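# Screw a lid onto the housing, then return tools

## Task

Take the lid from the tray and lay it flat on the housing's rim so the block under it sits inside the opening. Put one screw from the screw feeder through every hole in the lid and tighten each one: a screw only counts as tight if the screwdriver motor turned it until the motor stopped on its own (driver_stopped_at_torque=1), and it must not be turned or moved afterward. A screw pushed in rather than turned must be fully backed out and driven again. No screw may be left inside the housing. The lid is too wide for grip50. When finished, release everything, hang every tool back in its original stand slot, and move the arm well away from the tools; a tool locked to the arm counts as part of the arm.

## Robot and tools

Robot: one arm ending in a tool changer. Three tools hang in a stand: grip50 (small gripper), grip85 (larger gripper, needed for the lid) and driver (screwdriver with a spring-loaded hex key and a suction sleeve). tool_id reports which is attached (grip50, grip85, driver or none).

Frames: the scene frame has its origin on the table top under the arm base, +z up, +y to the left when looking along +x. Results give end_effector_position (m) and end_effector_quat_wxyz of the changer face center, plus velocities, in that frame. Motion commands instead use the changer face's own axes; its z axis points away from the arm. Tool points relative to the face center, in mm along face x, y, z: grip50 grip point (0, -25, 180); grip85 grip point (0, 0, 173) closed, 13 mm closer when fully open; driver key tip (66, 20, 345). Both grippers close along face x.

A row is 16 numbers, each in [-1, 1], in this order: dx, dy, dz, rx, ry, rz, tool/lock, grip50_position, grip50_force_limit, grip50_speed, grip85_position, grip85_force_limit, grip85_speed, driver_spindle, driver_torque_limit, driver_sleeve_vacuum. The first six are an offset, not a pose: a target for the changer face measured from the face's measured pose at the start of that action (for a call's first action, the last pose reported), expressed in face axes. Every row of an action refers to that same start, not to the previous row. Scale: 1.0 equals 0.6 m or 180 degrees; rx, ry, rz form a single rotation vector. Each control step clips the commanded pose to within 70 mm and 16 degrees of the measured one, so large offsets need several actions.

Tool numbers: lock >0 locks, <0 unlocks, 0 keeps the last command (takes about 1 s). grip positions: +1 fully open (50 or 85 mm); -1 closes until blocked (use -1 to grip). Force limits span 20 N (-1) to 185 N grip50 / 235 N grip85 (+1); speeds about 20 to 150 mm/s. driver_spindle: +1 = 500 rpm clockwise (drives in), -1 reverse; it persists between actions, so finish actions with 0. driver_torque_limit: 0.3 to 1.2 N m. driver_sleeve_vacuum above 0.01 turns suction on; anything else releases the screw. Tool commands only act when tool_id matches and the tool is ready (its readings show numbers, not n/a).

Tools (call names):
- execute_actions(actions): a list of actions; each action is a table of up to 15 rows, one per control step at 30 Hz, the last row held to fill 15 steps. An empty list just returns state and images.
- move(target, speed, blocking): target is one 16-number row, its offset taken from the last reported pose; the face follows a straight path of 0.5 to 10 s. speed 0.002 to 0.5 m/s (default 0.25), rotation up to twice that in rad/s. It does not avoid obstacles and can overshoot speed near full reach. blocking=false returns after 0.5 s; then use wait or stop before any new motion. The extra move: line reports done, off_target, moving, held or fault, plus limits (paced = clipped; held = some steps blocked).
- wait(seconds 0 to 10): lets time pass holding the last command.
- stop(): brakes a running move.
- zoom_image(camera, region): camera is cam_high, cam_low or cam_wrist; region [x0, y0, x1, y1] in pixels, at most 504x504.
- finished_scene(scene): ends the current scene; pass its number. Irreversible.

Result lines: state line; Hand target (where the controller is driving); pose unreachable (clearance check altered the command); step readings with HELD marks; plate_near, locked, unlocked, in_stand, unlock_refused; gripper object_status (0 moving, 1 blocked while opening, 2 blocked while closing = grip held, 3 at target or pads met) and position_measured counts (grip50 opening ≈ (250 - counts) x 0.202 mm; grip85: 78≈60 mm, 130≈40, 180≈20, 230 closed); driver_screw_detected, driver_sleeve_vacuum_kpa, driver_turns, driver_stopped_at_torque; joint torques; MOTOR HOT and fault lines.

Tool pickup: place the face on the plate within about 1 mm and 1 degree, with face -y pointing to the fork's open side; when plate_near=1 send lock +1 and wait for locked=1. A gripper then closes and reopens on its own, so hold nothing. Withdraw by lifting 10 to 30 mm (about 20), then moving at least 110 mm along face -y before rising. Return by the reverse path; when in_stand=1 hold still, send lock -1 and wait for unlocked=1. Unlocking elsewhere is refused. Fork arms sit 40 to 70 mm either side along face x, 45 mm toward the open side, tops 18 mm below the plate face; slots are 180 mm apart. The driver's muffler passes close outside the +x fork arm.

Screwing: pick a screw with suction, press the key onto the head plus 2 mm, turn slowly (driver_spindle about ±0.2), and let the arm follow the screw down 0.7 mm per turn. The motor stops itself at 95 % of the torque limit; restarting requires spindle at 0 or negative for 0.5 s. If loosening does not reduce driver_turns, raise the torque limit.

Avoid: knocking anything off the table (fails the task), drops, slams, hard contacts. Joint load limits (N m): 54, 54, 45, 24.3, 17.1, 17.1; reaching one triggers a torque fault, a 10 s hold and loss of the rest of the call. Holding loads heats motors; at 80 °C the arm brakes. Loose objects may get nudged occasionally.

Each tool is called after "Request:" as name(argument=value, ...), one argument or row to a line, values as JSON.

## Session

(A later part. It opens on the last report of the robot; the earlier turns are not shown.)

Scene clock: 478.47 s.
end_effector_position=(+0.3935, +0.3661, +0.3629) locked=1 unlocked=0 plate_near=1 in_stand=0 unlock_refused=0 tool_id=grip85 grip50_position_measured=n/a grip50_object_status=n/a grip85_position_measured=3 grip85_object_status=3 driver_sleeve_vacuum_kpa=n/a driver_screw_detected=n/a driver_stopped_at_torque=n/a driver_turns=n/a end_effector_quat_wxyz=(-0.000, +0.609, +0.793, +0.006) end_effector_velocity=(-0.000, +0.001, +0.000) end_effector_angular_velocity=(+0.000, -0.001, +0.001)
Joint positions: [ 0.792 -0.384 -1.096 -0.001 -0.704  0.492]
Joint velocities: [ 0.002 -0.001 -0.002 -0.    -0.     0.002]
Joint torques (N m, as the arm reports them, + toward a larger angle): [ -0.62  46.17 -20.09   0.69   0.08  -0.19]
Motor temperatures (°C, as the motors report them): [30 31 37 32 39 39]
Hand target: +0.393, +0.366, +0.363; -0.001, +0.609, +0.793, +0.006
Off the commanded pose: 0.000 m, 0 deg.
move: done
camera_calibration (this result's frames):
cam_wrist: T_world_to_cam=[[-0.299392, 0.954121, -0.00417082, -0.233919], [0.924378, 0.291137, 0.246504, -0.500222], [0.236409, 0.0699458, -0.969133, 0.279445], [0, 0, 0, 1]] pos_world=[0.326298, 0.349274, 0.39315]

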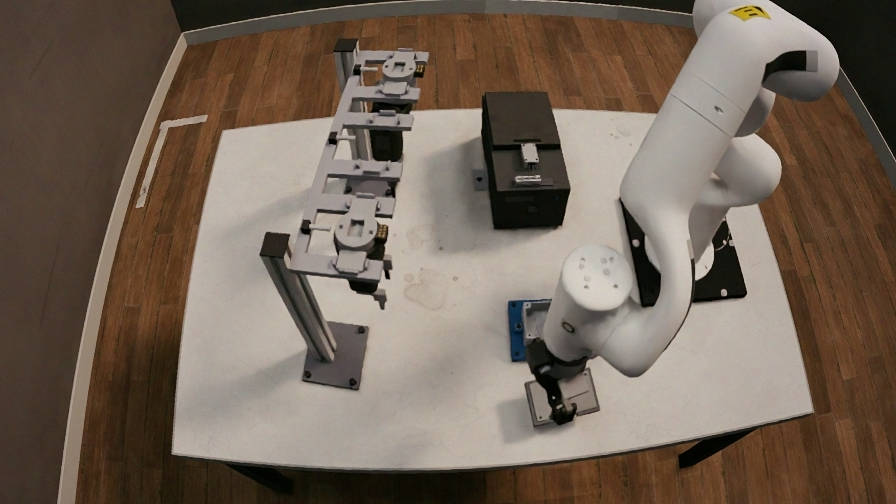

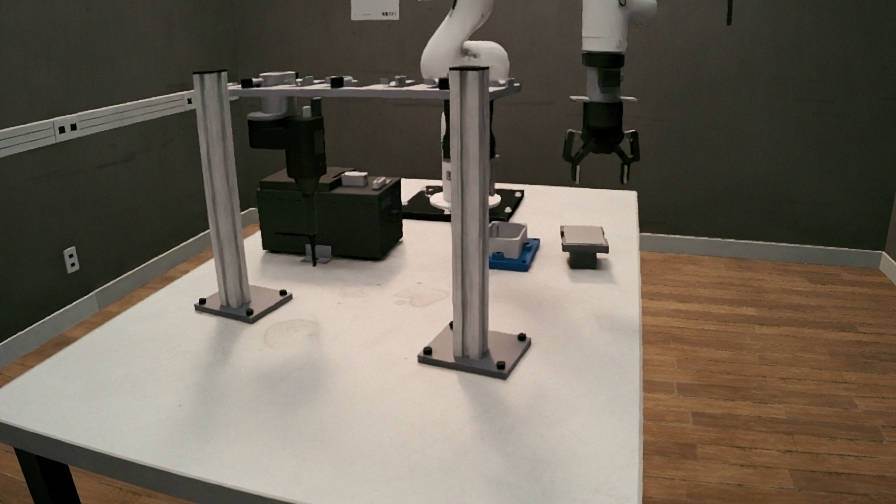

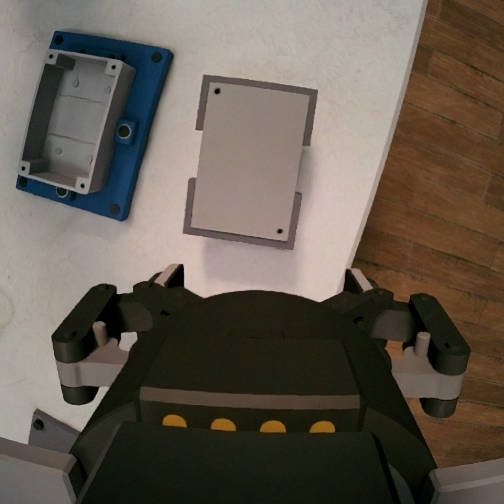

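Request:
move(
  target=[-0.0182,-0.0937,0.1215,0,0,0.0317,0,0,0,0,1,0,0,0,-1,0],
  speed=0.15,
)

Scene clock: 599.50 s.
end_effector_position=(+0.3428, +0.3420, +0.2898) locked=1 unlocked=0 plate_near=1 in_stand=0 unlock_refused=0 tool_id=grip85 grip50_position_measured=n/a grip50_object_status=n/a grip85_position_measured=3 grip85_object_status=3 driver_sleeve_vacuum_kpa=n/a driver_screw_detected=n/a driver_stopped_at_torque=n/a driver_turns=n/a end_effector_quat_wxyz=(-0.001, +0.648, +0.762, +0.006) end_effector_velocity=(-0.001, -0.001, -0.002) end_effector_angular_velocity=(-0.002, +0.001, -0.002)
Joint positions: [ 0.827 -0.381 -0.892 -0.003 -0.503  0.628]
Joint velocities: [ 0.    -0.001  0.004 -0.002  0.003  0.004]
Joint torques (N m, as the arm reports them, + toward a larger angle): [ -1.69  41.08 -18.19  -0.19   0.01  -0.15]
Motor temperatures (°C, as the motors report them): [30 31 38 32 39 39]
Hand target: +0.343, +0.342, +0.289; -0.001, +0.648, +0.762, +0.006
Off the commanded pose: 0.000 m, 0 deg.
move: done
camera_calibration (this result's frames):
cam_wrist: T_world_to_cam=[[-0.202941, 0.979186, -0.00299016, -0.268311], [0.948846, 0.197405, 0.246421, -0.404538], [0.241882, 0.0471717, -0.969158, 0.228168], [0, 0, 0, 1]] pos_world=[0.274203, 0.331822, 0.320015]

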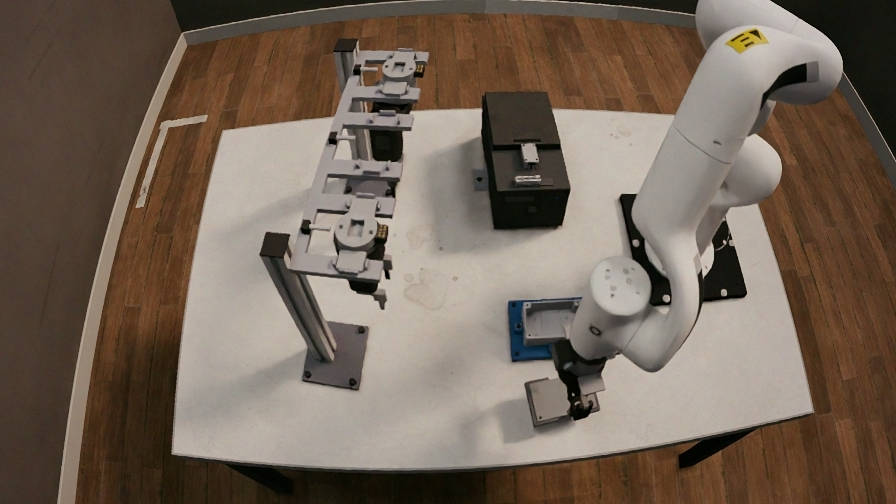

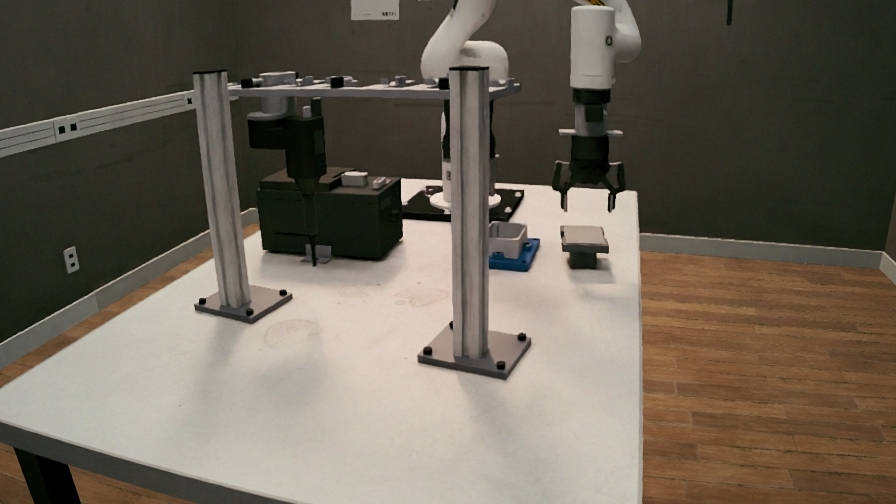

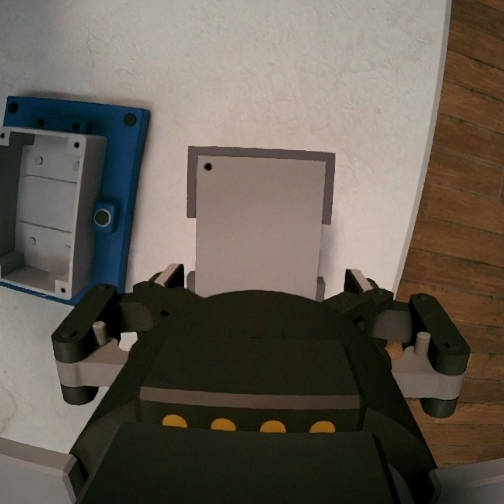

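Request:
move(
  target=[-0.0062,-0.003,0.058,0,0,0,0,0,0,0,1,0,0,0,-1,0],
  speed=0.1,
)

Request:
zoom_image(
  camera="cam_low",
  region=[520, 170, 660, 280],
)

Request:
zoom_image(
  camera="cam_wrist",
  region=[130, 100, 400, 310],
)

Scene clock: 616.67 s.
end_effector_position=(+0.3419, +0.3384, +0.2551) locked=1 unlocked=0 plate_near=1 in_stand=0 unlock_refused=0 tool_id=grip85 grip50_position_measured=n/a grip50_object_status=n/a grip85_position_measured=3 grip85_object_status=3 driver_sleeve_vacuum_kpa=n/a driver_screw_detected=n/a driver_stopped_at_torque=n/a driver_turns=n/a end_effector_quat_wxyz=(-0.001, +0.648, +0.762, +0.007) end_effector_velocity=(+0.000, -0.000, -0.001) end_effector_angular_velocity=(-0.001, +0.000, -0.000)
Joint positions: [ 0.822 -0.439 -0.873 -0.003 -0.425  0.624]
Joint velocities: [-0.001 -0.002  0.    -0.001  0.001  0.   ]
Joint torques (N m, as the arm reports them, + toward a larger angle): [ -1.5   42.7  -17.27  -0.07   0.05  -0.32]
Motor temperatures (°C, as the motors report them): [30 31 38 32 39 39]
Hand target: +0.342, +0.338, +0.255; -0.001, +0.648, +0.762, +0.006
Off the commanded pose: 0.000 m, 0 deg.
move: done
camera_calibration (this result's frames):
cam_wrist: T_world_to_cam=[[-0.202879, 0.9792, -0.0028976, -0.265148], [0.948774, 0.197306, 0.246776, -0.394531], [0.242214, 0.0473164, -0.969068, 0.19478], [0, 0, 0, 1]] pos_world=[0.273349, 0.32826, 0.285348]

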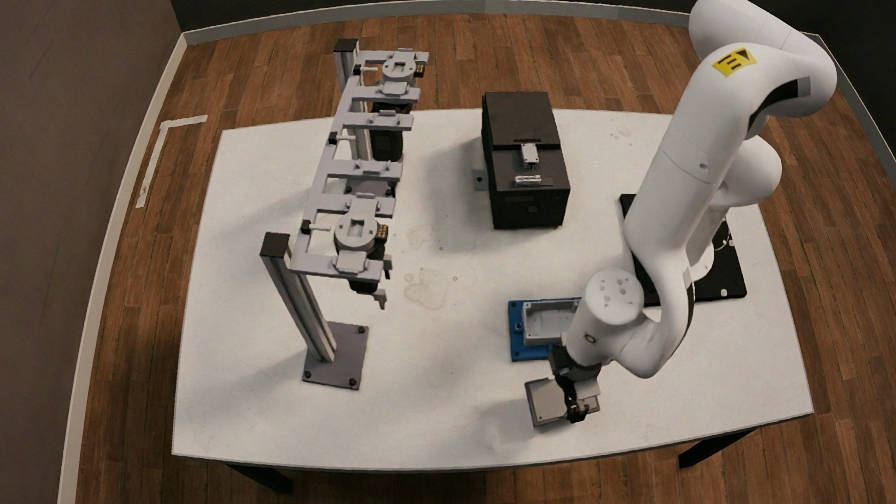

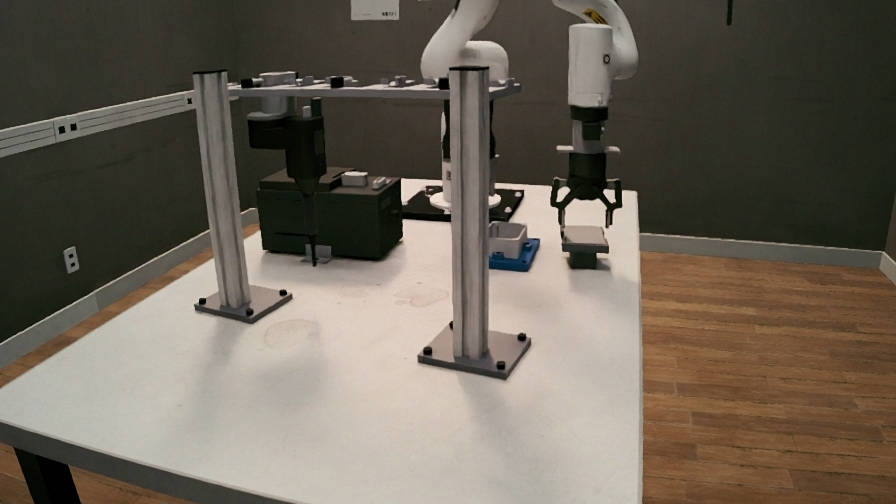

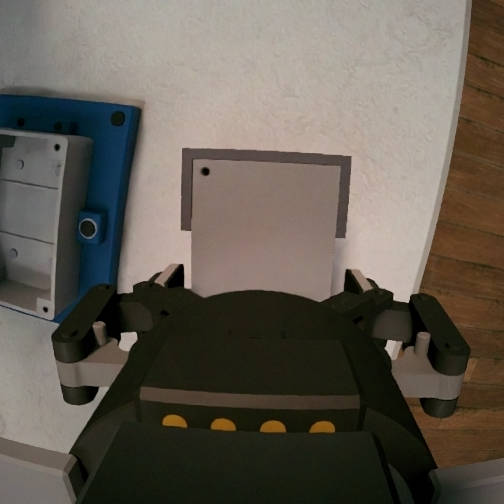

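Region (520, 170, 660, 280) of cam_low's 896x504 image, scaled by 3.600, with more detail than that image has; it fills the top 396 rows of this view, and the rest is white.

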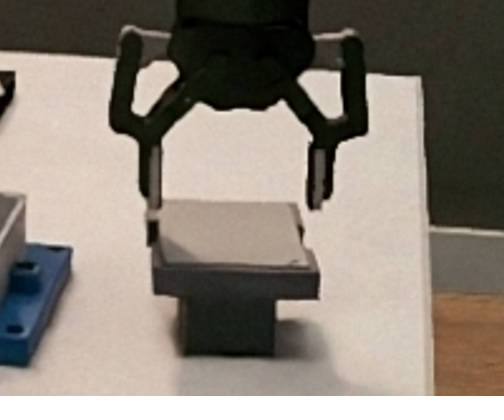

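Region (130, 100, 400, 310) of cam_wrist's 504x504 image, scaled by 1.867, with more detail than that image has.

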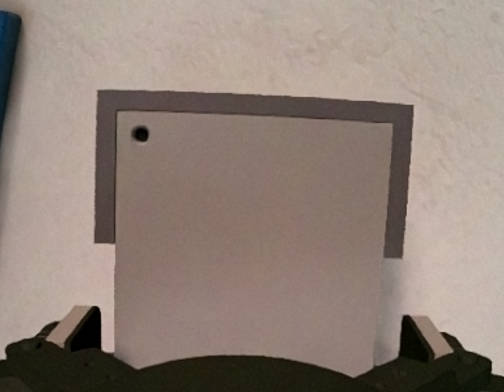

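Request:
move(
  target=[-0.0025,0,0.025,0,0,0,0,0,0,0,1,0,0,0,-1,0],
  speed=0.03,
)

Request:
zoom_image(
  camera="cam_low",
  region=[520, 170, 660, 280],
)

Request:
zoom_image(
  camera="cam_wrist",
  region=[130, 100, 400, 310],
)

Scene clock: 633.57 s.
end_effector_position=(+0.3423, +0.3371, +0.2402) locked=1 unlocked=0 plate_near=1 in_stand=0 unlock_refused=0 tool_id=grip85 grip50_position_measured=n/a grip50_object_status=n/a grip85_position_measured=3 grip85_object_status=3 driver_sleeve_vacuum_kpa=n/a driver_screw_detected=n/a driver_stopped_at_torque=n/a driver_turns=n/a end_effector_quat_wxyz=(-0.001, +0.648, +0.762, +0.007) end_effector_velocity=(+0.000, +0.000, -0.000) end_effector_angular_velocity=(+0.001, -0.001, -0.000)
Joint positions: [ 0.82  -0.468 -0.868 -0.004 -0.392  0.622]
Joint velocities: [-0.    -0.    -0.     0.     0.002 -0.   ]
Joint torques (N m, as the arm reports them, + toward a larger angle): [ -2.12  43.2  -16.73  -0.26   0.09  -0.25]
Motor temperatures (°C, as the motors report them): [30 31 38 32 39 39]
Hand target: +0.342, +0.337, +0.240; -0.001, +0.648, +0.762, +0.007
Off the commanded pose: 0.000 m, 0 deg.
move: done
camera_calibration (this result's frames):
cam_wrist: T_world_to_cam=[[-0.202856, 0.979204, -0.00289563, -0.263836], [0.948754, 0.197278, 0.246875, -0.390952], [0.242312, 0.0473327, -0.969043, 0.180241], [0, 0, 0, 1]] pos_world=[0.273722, 0.326945, 0.270413]

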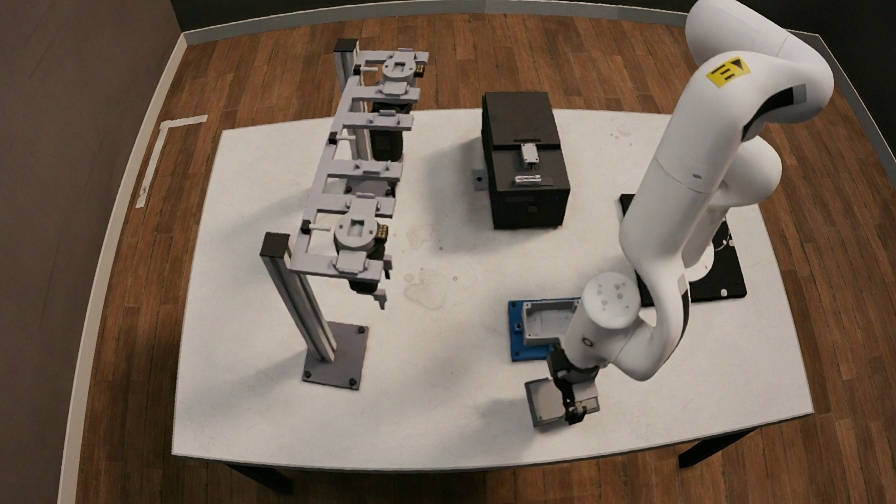

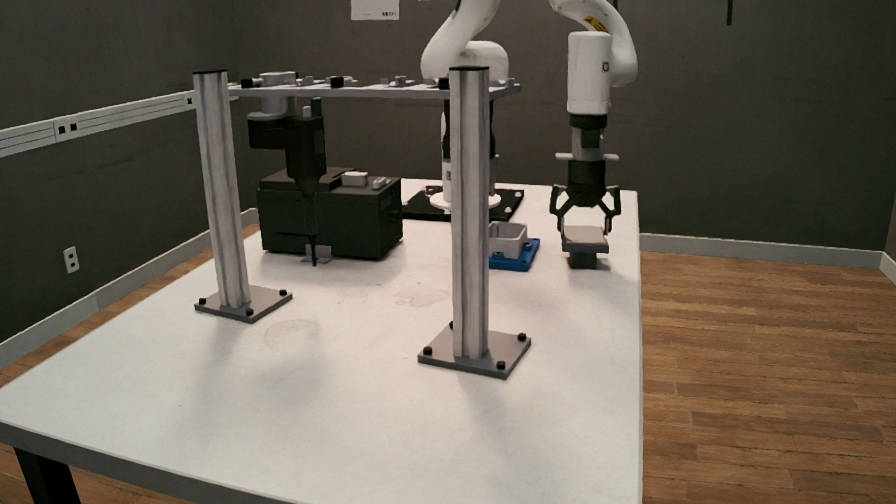

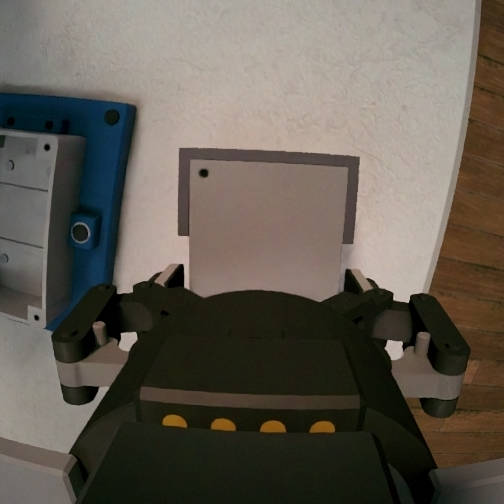

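Region (520, 170, 660, 280) of cam_low's 896x504 image, scaled by 3.600, with more detail than that image has; it fills the top 396 rows of this view, and the rest is white.

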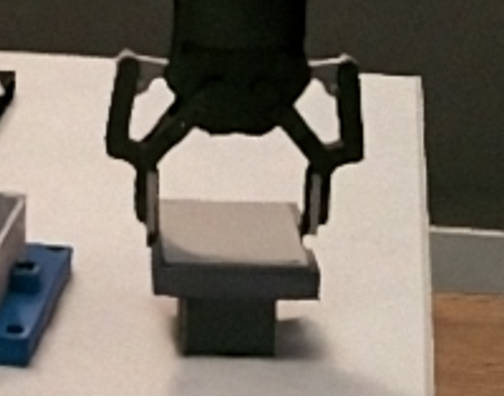

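Region (130, 100, 400, 310) of cam_wrist's 504x504 image, scaled by 1.867, with more detail than that image has.

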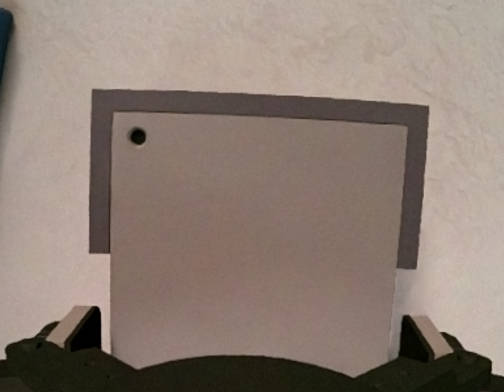

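Request:
move(
  target=[0,0,0.0167,0,0,0,0,0,0,0,1,0,0,0,-1,0],
  speed=0.02,
)

Request:
zoom_image(
  camera="cam_low",
  region=[520, 170, 660, 280],
)

Request:
zoom_image(
  camera="cam_high",
  region=[500, 330, 640, 450],
)

Scene clock: 641.87 s.
end_effector_position=(+0.3424, +0.3372, +0.2302) locked=1 unlocked=0 plate_near=1 in_stand=0 unlock_refused=0 tool_id=grip85 grip50_position_measured=n/a grip50_object_status=n/a grip85_position_measured=3 grip85_object_status=3 driver_sleeve_vacuum_kpa=n/a driver_screw_detected=n/a driver_stopped_at_torque=n/a driver_turns=n/a end_effector_quat_wxyz=(-0.001, +0.648, +0.762, +0.007) end_effector_velocity=(+0.000, +0.001, -0.000) end_effector_angular_velocity=(+0.001, -0.001, +0.001)
Joint positions: [ 0.82  -0.488 -0.868 -0.004 -0.371  0.622]
Joint velocities: [ 0.001 -0.001 -0.001 -0.     0.001  0.   ]
Joint torques (N m, as the arm reports them, + toward a larger angle): [ -1.29  43.01 -15.52  -0.12   0.05  -0.21]
Motor temperatures (°C, as the motors report them): [30 31 38 32 39 39]
Hand target: +0.342, +0.337, +0.230; -0.001, +0.648, +0.762, +0.007
Off the commanded pose: 0.000 m, 0 deg.
move: done
camera_calibration (this result's frames):
cam_wrist: T_world_to_cam=[[-0.202842, 0.979207, -0.00292475, -0.26394], [0.948752, 0.197271, 0.246888, -0.388587], [0.242331, 0.0473045, -0.96904, 0.170568], [0, 0, 0, 1]] pos_world=[0.2738, 0.32704, 0.260453]

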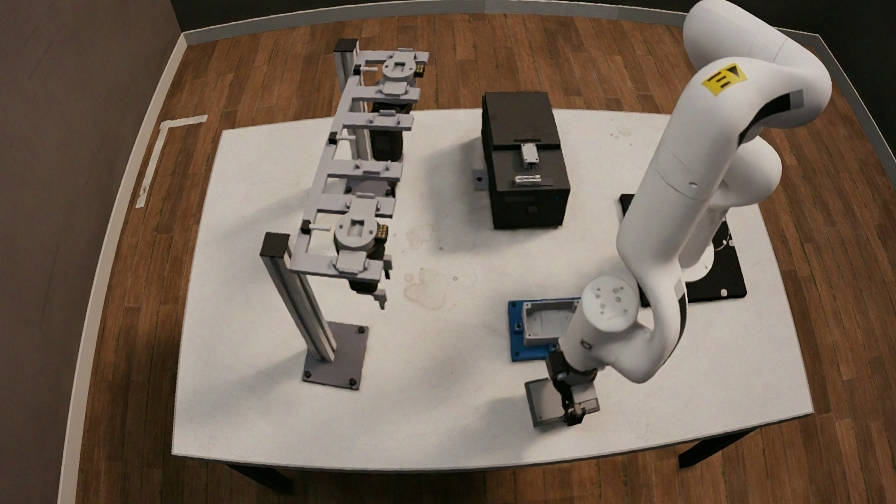

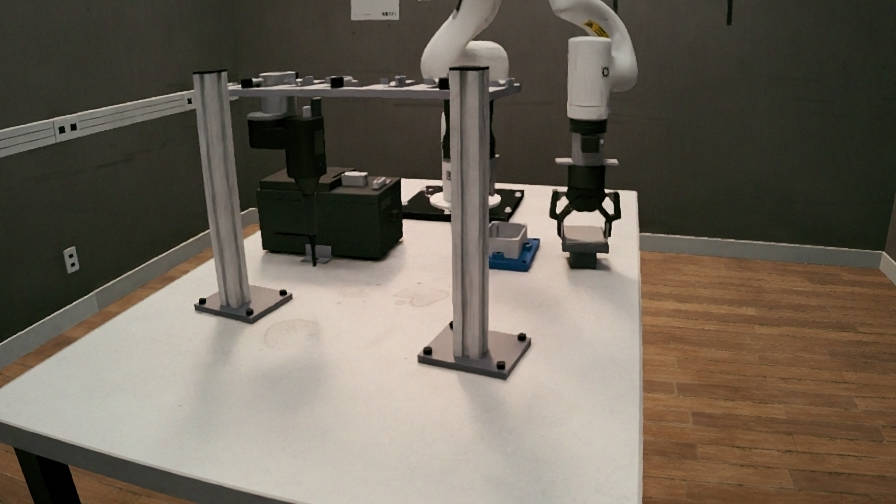

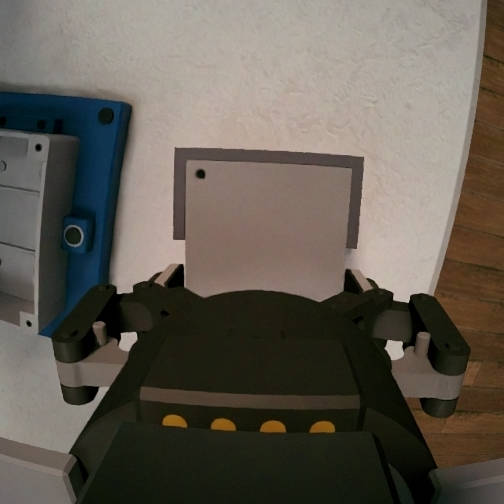

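Region (520, 170, 660, 280) of cam_low's 896x504 image, scaled by 3.600, with more detail than that image has; it fills the top 396 rows of this view, and the rest is white.

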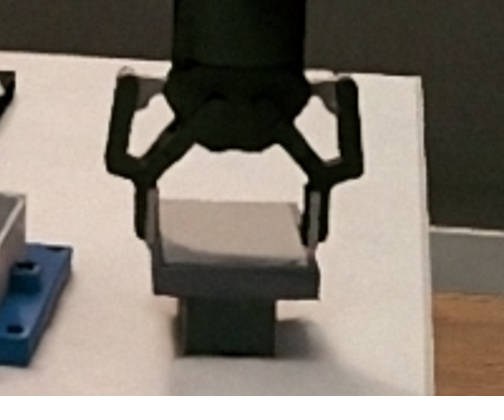

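Region (500, 330, 640, 450) of cam_high's 896x504 image, scaled by 3.600, with more detail than that image has; it fills the top 432 rows of this view, and the rest is white.

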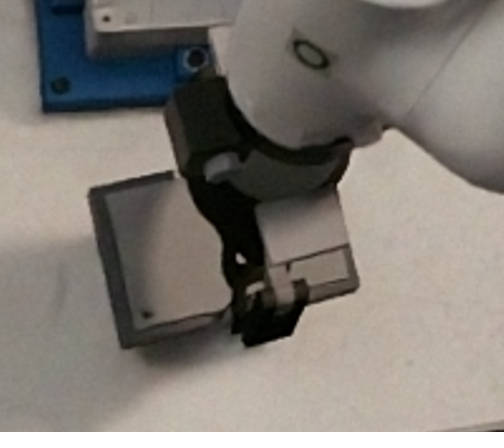

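Request:
execute_actions(
  actions=[
    [[0,0,-0.004,0,0,0,0,0,0,0,-1,-0.3,-0.6,0,-1,0]],
    [[0,0,0,0,0,0,0,0,0,0,-1,-0.3,-0.6,0,-1,0]],
  ],
)

Request:
move(
  target=[0,0,-0.08,0,0,0,0,0,0,0,-1,-0.3,-0.6,0,-1,0],
  speed=0.05,
)

Request:
zoom_image(
  camera="cam_low",
  region=[520, 150, 660, 280],
)

Scene clock: 657.60 s.
end_effector_position=(+0.3424, +0.3370, +0.2329) locked=1 unlocked=0 plate_near=1 in_stand=0 unlock_refused=0 tool_id=grip85 grip50_position_measured=n/a grip50_object_status=n/a grip85_position_measured=24 grip85_object_status=2 driver_sleeve_vacuum_kpa=n/a driver_screw_detected=n/a driver_stopped_at_torque=n/a driver_turns=n/a end_effector_quat_wxyz=(-0.001, +0.648, +0.762, +0.006) end_effector_velocity=(+0.000, +0.000, +0.000) end_effector_angular_velocity=(+0.002, -0.002, +0.001)
Joint positions: [ 0.819 -0.483 -0.868 -0.004 -0.378  0.622]
Joint velocities: [-0.     0.    -0.    -0.001  0.003 -0.001]
Joint torques (N m, as the arm reports them, + toward a larger angle): [  5.27  35.12 -15.29   1.46   2.76  -0.05]
Motor temperatures (°C, as the motors report them): [30 31 38 32 39 39]
Hand target: +0.342, +0.337, +0.233; -0.001, +0.648, +0.762, +0.006
Off the commanded pose: 0.000 m, 0 deg.
Step readings (end_effector_position; steps 1 to 15: 1st action; 16 to 30: 2nd action):
0: (+0.3424, +0.3372, +0.2302)
1: (+0.3424, +0.3372, +0.2302)
2: (+0.3423, +0.3371, +0.2305)
4: (+0.3424, +0.3371, +0.2317)
8: (+0.3425, +0.3369, +0.2330)
15: (+0.3424, +0.3370, +0.2329)
16: (+0.3424, +0.3370, +0.2329)
17: (+0.3424, +0.3370, +0.2329)
19: (+0.3424, +0.3369, +0.2329)
23: (+0.3424, +0.3370, +0.2329)
30: end_effector_position above
camera_calibration (this result's frames):
cam_wrist: T_world_to_cam=[[-0.202821, 0.979209, -0.00352983, -0.263584], [0.948912, 0.197433, 0.246141, -0.38918], [0.241721, 0.0465732, -0.969228, 0.173681], [0, 0, 0, 1]] pos_world=[0.273855, 0.326852, 0.263199]

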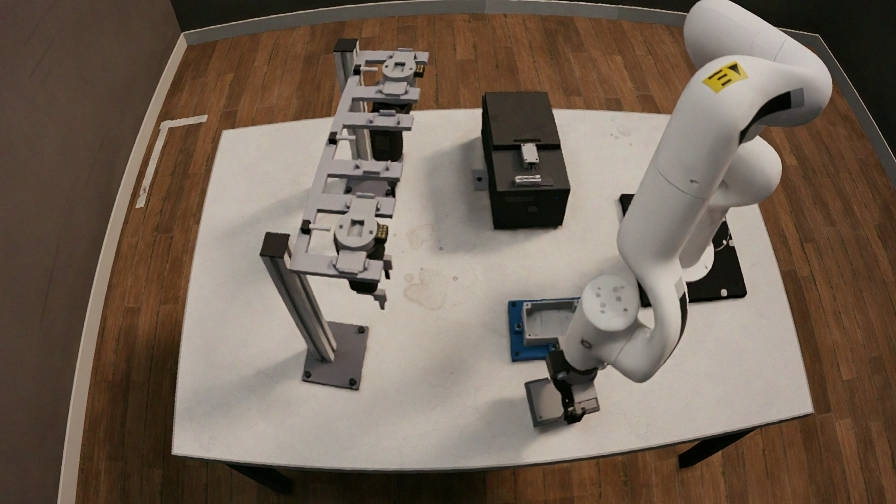

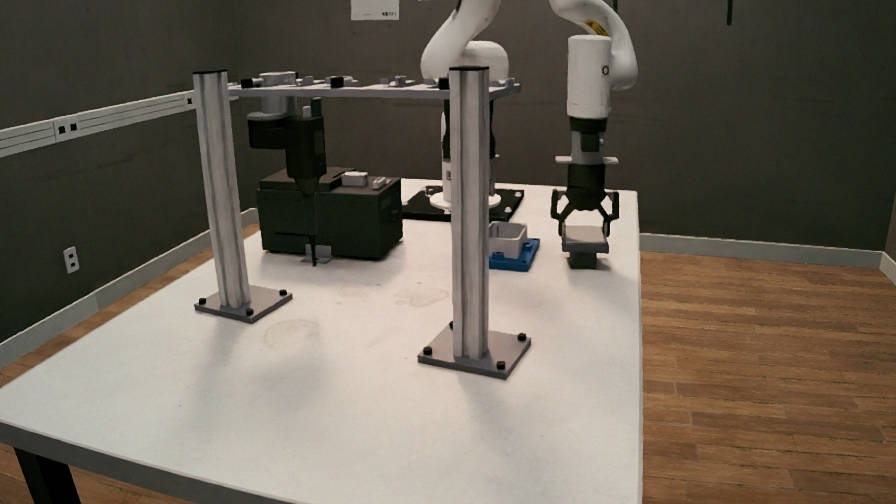

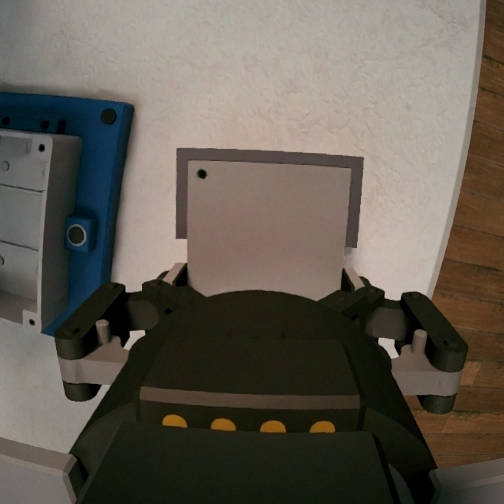

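Scene clock: 658.90 s.
end_effector_position=(+0.3420, +0.3365, +0.2808) locked=1 unlocked=0 plate_near=1 in_stand=0 unlock_refused=0 tool_id=grip85 grip50_position_measured=n/a grip50_object_status=n/a grip85_position_measured=25 grip85_object_status=2 driver_sleeve_vacuum_kpa=n/a driver_screw_detected=n/a driver_stopped_at_torque=n/a driver_turns=n/a end_effector_quat_wxyz=(-0.001, +0.648, +0.762, +0.006) end_effector_velocity=(-0.000, -0.000, +0.000) end_effector_angular_velocity=(-0.002, +0.001, +0.001)
Joint positions: [ 0.82  -0.389 -0.876 -0.003 -0.481  0.621]
Joint velocities: [ 0.     0.001 -0.    -0.001 -0.003  0.   ]
Joint torques (N m, as the arm reports them, + toward a larger angle): [ -1.63  42.48 -18.08   0.15   0.02  -0.24]
Motor temperatures (°C, as the motors report them): [30 31 38 32 39 39]
Hand target: +0.342, +0.337, +0.281; -0.001, +0.648, +0.762, +0.006
Off the commanded pose: 0.000 m, 0 deg.
move: done
camera_calibration (this result's frames):
cam_wrist: T_world_to_cam=[[-0.202899, 0.979193, -0.00352879, -0.263015], [0.948965, 0.197521, 0.245867, -0.400461], [0.241448, 0.0465374, -0.969297, 0.2203], [0, 0, 0, 1]] pos_world=[0.273467, 0.32639, 0.311068]

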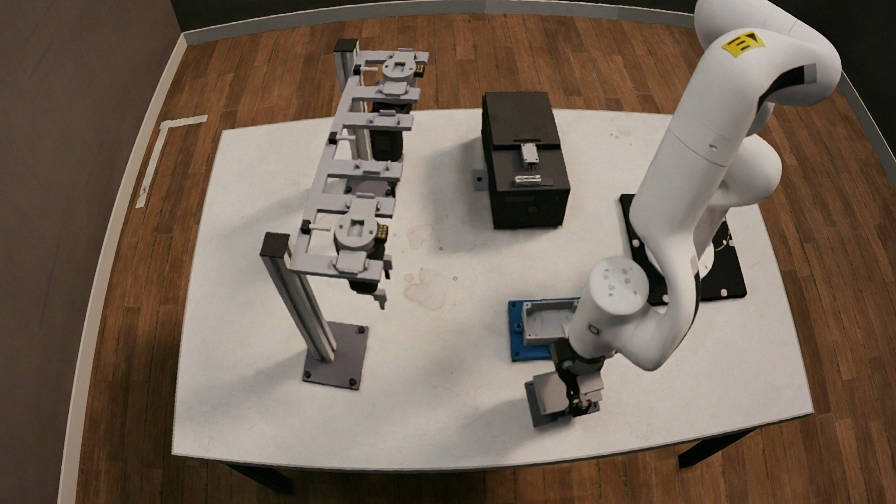

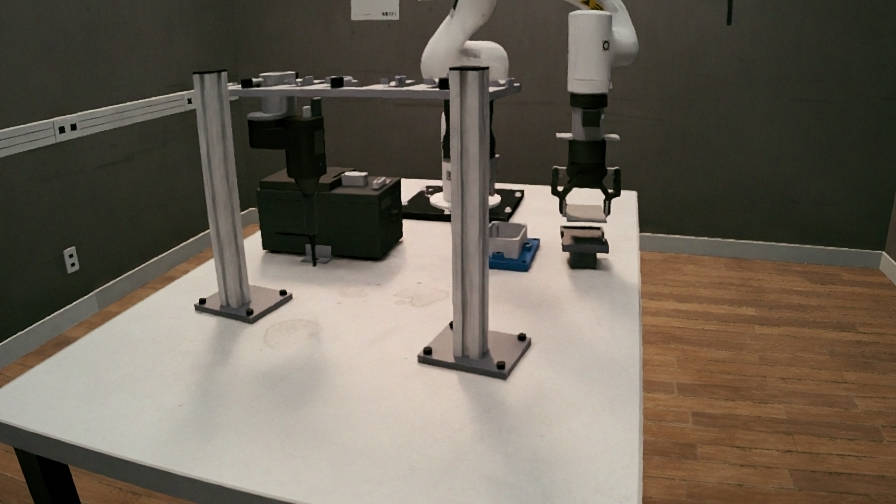

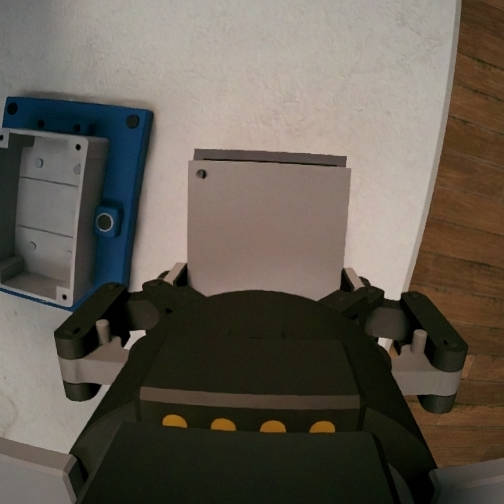

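Region (520, 150, 660, 280) of cam_low's 896x504 image, scaled by 3.600, with more detail than that image has; it fills the top 468 rows of this view, and the rest is white.

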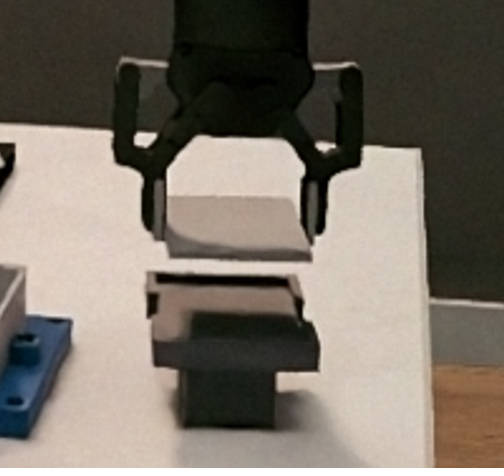

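Request:
move(
  target=[0.0007,0.0008,0.079,0,0,0,0,0,0,0,-1,-0.3,-0.6,0,-1,0],
  speed=0.03,
)

Scene clock: 682.13 s.
end_effector_position=(+0.3429, +0.3375, +0.2345) locked=1 unlocked=0 plate_near=1 in_stand=0 unlock_refused=0 tool_id=grip85 grip50_position_measured=n/a grip50_object_status=n/a grip85_position_measured=25 grip85_object_status=2 driver_sleeve_vacuum_kpa=n/a driver_screw_detected=n/a driver_stopped_at_torque=n/a driver_turns=n/a end_effector_quat_wxyz=(-0.001, +0.648, +0.762, +0.005) end_effector_velocity=(-0.000, -0.000, -0.002) end_effector_angular_velocity=(+0.000, -0.000, +0.001)
Joint positions: [ 0.819 -0.481 -0.871 -0.004 -0.384  0.623]
Joint velocities: [-0.    -0.002  0.002 -0.     0.004 -0.001]
Joint torques (N m, as the arm reports them, + toward a larger angle): [ -1.72  27.96 -12.64   0.17   3.67  -0.58]
Motor temperatures (°C, as the motors report them): [30 31 38 32 39 39]
Hand target: +0.343, +0.337, +0.233; -0.001, +0.648, +0.762, +0.006
Off the commanded pose: 0.001 m, 0 deg.
move: done
camera_calibration (this result's frames):
cam_wrist: T_world_to_cam=[[-0.20258, 0.979256, -0.0043241, -0.263918], [0.949207, 0.197445, 0.244992, -0.389942], [0.240764, 0.045526, -0.969515, 0.175795], [0, 0, 0, 1]] pos_world=[0.274346, 0.327433, 0.264827]

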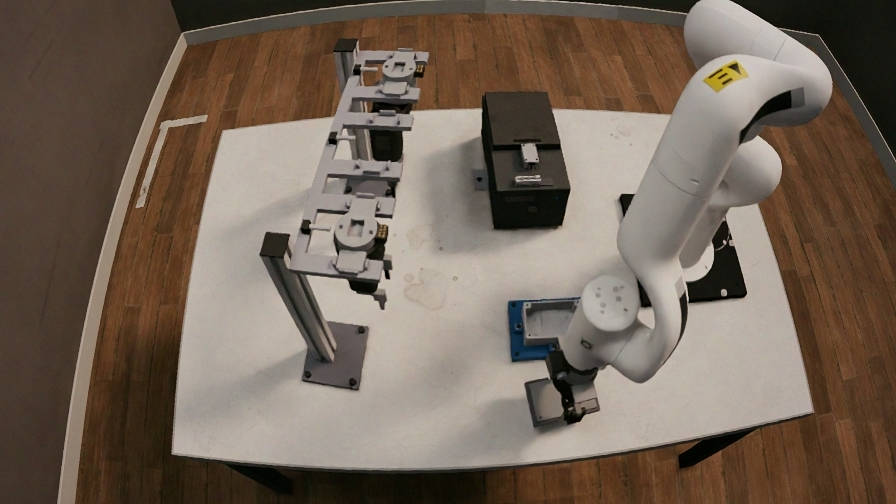

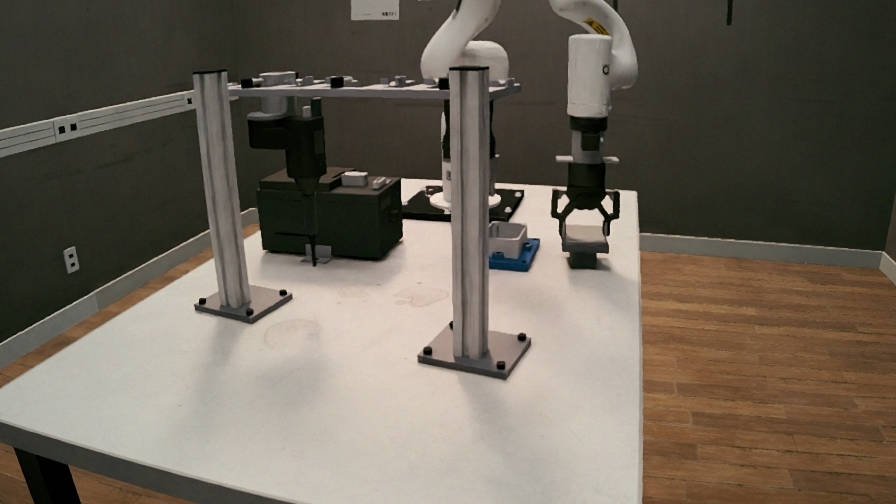

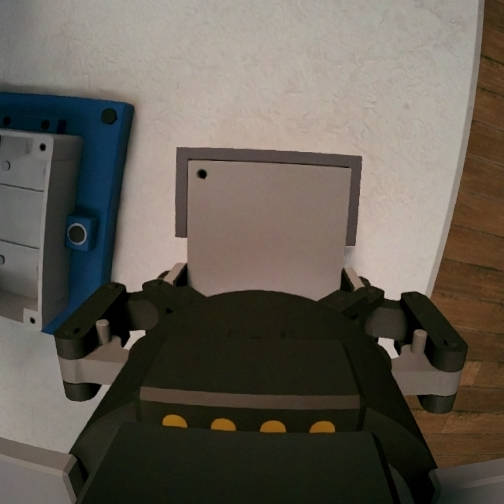

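Request:
execute_actions(
  actions=[
    [[0,0,-0.0005,0,0,0,0,0,0,0,1,-0.3,0,0,-1,0]],
    [[0,0,-0.003,0,0,0,0,0,0,0,1,-0.3,0,0,-1,0]],
  ],
)

Request:
zoom_image(
  camera="cam_low",
  region=[530, 190, 640, 270],
)

Request:
zoom_image(
  camera="cam_wrist",
  region=[130, 100, 400, 310],
)

Scene clock: 691.27 s.
end_effector_position=(+0.3428, +0.3373, +0.2362) locked=1 unlocked=0 plate_near=1 in_stand=0 unlock_refused=0 tool_id=grip85 grip50_position_measured=n/a grip50_object_status=n/a grip85_position_measured=3 grip85_object_status=3 driver_sleeve_vacuum_kpa=n/a driver_screw_detected=n/a driver_stopped_at_torque=n/a driver_turns=n/a end_effector_quat_wxyz=(-0.001, +0.648, +0.762, +0.005) end_effector_velocity=(-0.000, +0.000, +0.000) end_effector_angular_velocity=(-0.001, +0.001, -0.000)
Joint positions: [ 0.819 -0.478 -0.871 -0.004 -0.387  0.622]
Joint velocities: [ 0.    -0.    -0.001  0.    -0.001  0.   ]
Joint torques (N m, as the arm reports them, + toward a larger angle): [ -0.76  43.36 -15.85   0.06   0.06  -0.27]
Motor temperatures (°C, as the motors report them): [30 31 37 32 40 39]
Hand target: +0.343, +0.337, +0.236; -0.001, +0.648, +0.762, +0.005
Off the commanded pose: 0.000 m, 0 deg.
Step readings (end_effector_position; steps 1 to 15: 1st action; 16 to 30: 2nd action):
0: (+0.3427, +0.3373, +0.2340)
1: (+0.3427, +0.3373, +0.2340)
2: (+0.3426, +0.3373, +0.2336)
4: (+0.3424, +0.3373, +0.2328)
8: (+0.3423, +0.3369, +0.2330)
15: (+0.3428, +0.3374, +0.2344)
16: (+0.3428, +0.3374, +0.2345)
17: (+0.3428, +0.3374, +0.2347)
19: (+0.3428, +0.3373, +0.2355)
23: (+0.3428, +0.3374, +0.2361)
30: end_effector_position above
camera_calibration (this result's frames):
cam_wrist: T_world_to_cam=[[-0.202674, 0.979236, -0.00442067, -0.263736], [0.949222, 0.197568, 0.244836, -0.390214], [0.240626, 0.0454258, -0.969554, 0.177538], [0, 0, 0, 1]] pos_world=[0.274227, 0.327289, 0.266505]

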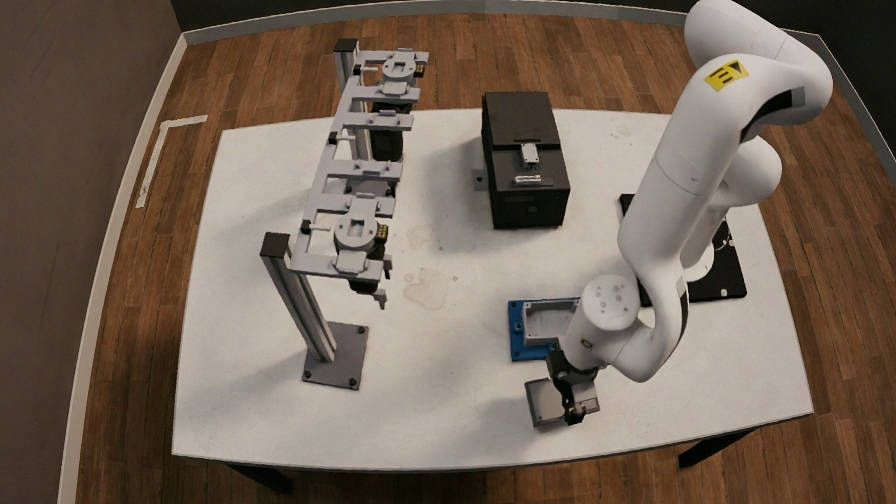

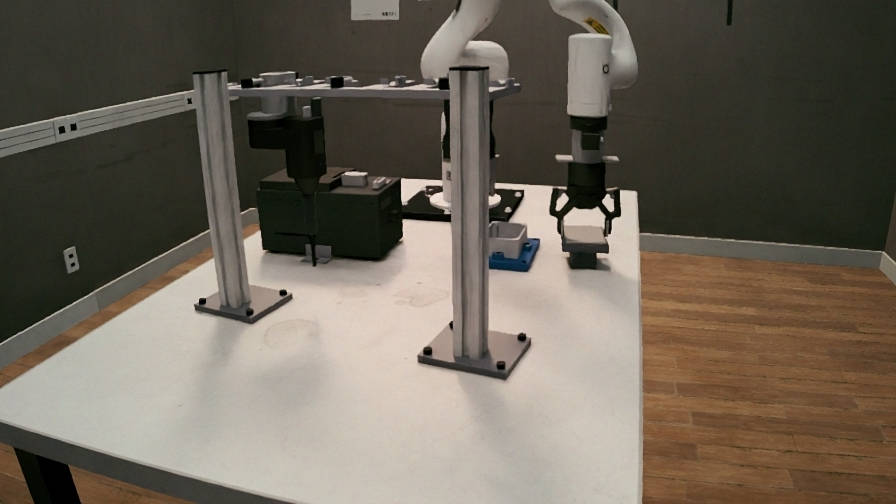

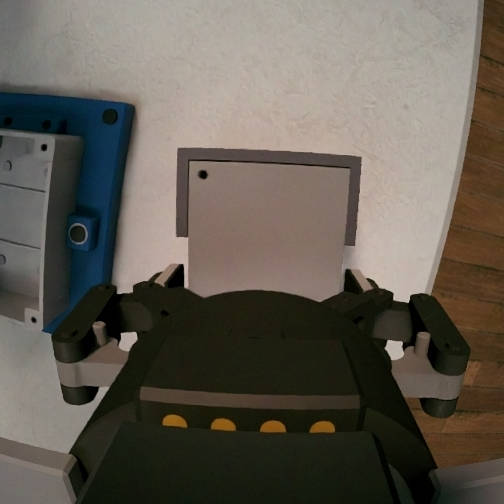

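Region (530, 190, 640, 270) of cam_low's 896x504 image, scaled by 4.582, with more detail than that image has; it fills the top 367 rows of this view, and the rest is white.

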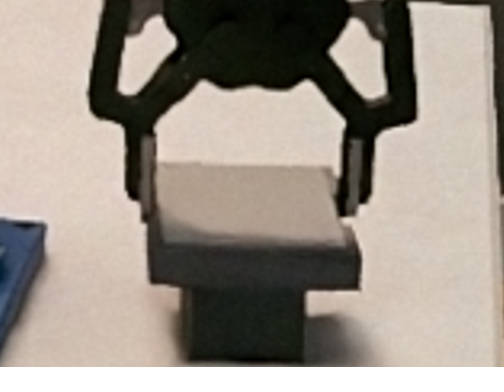

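Region (130, 100, 400, 310) of cam_wrist's 504x504 image, scaled by 1.867, with more detail than that image has.

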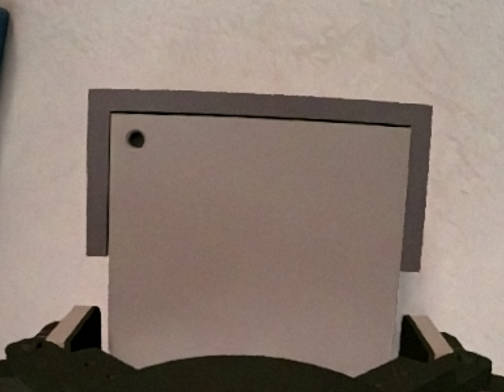

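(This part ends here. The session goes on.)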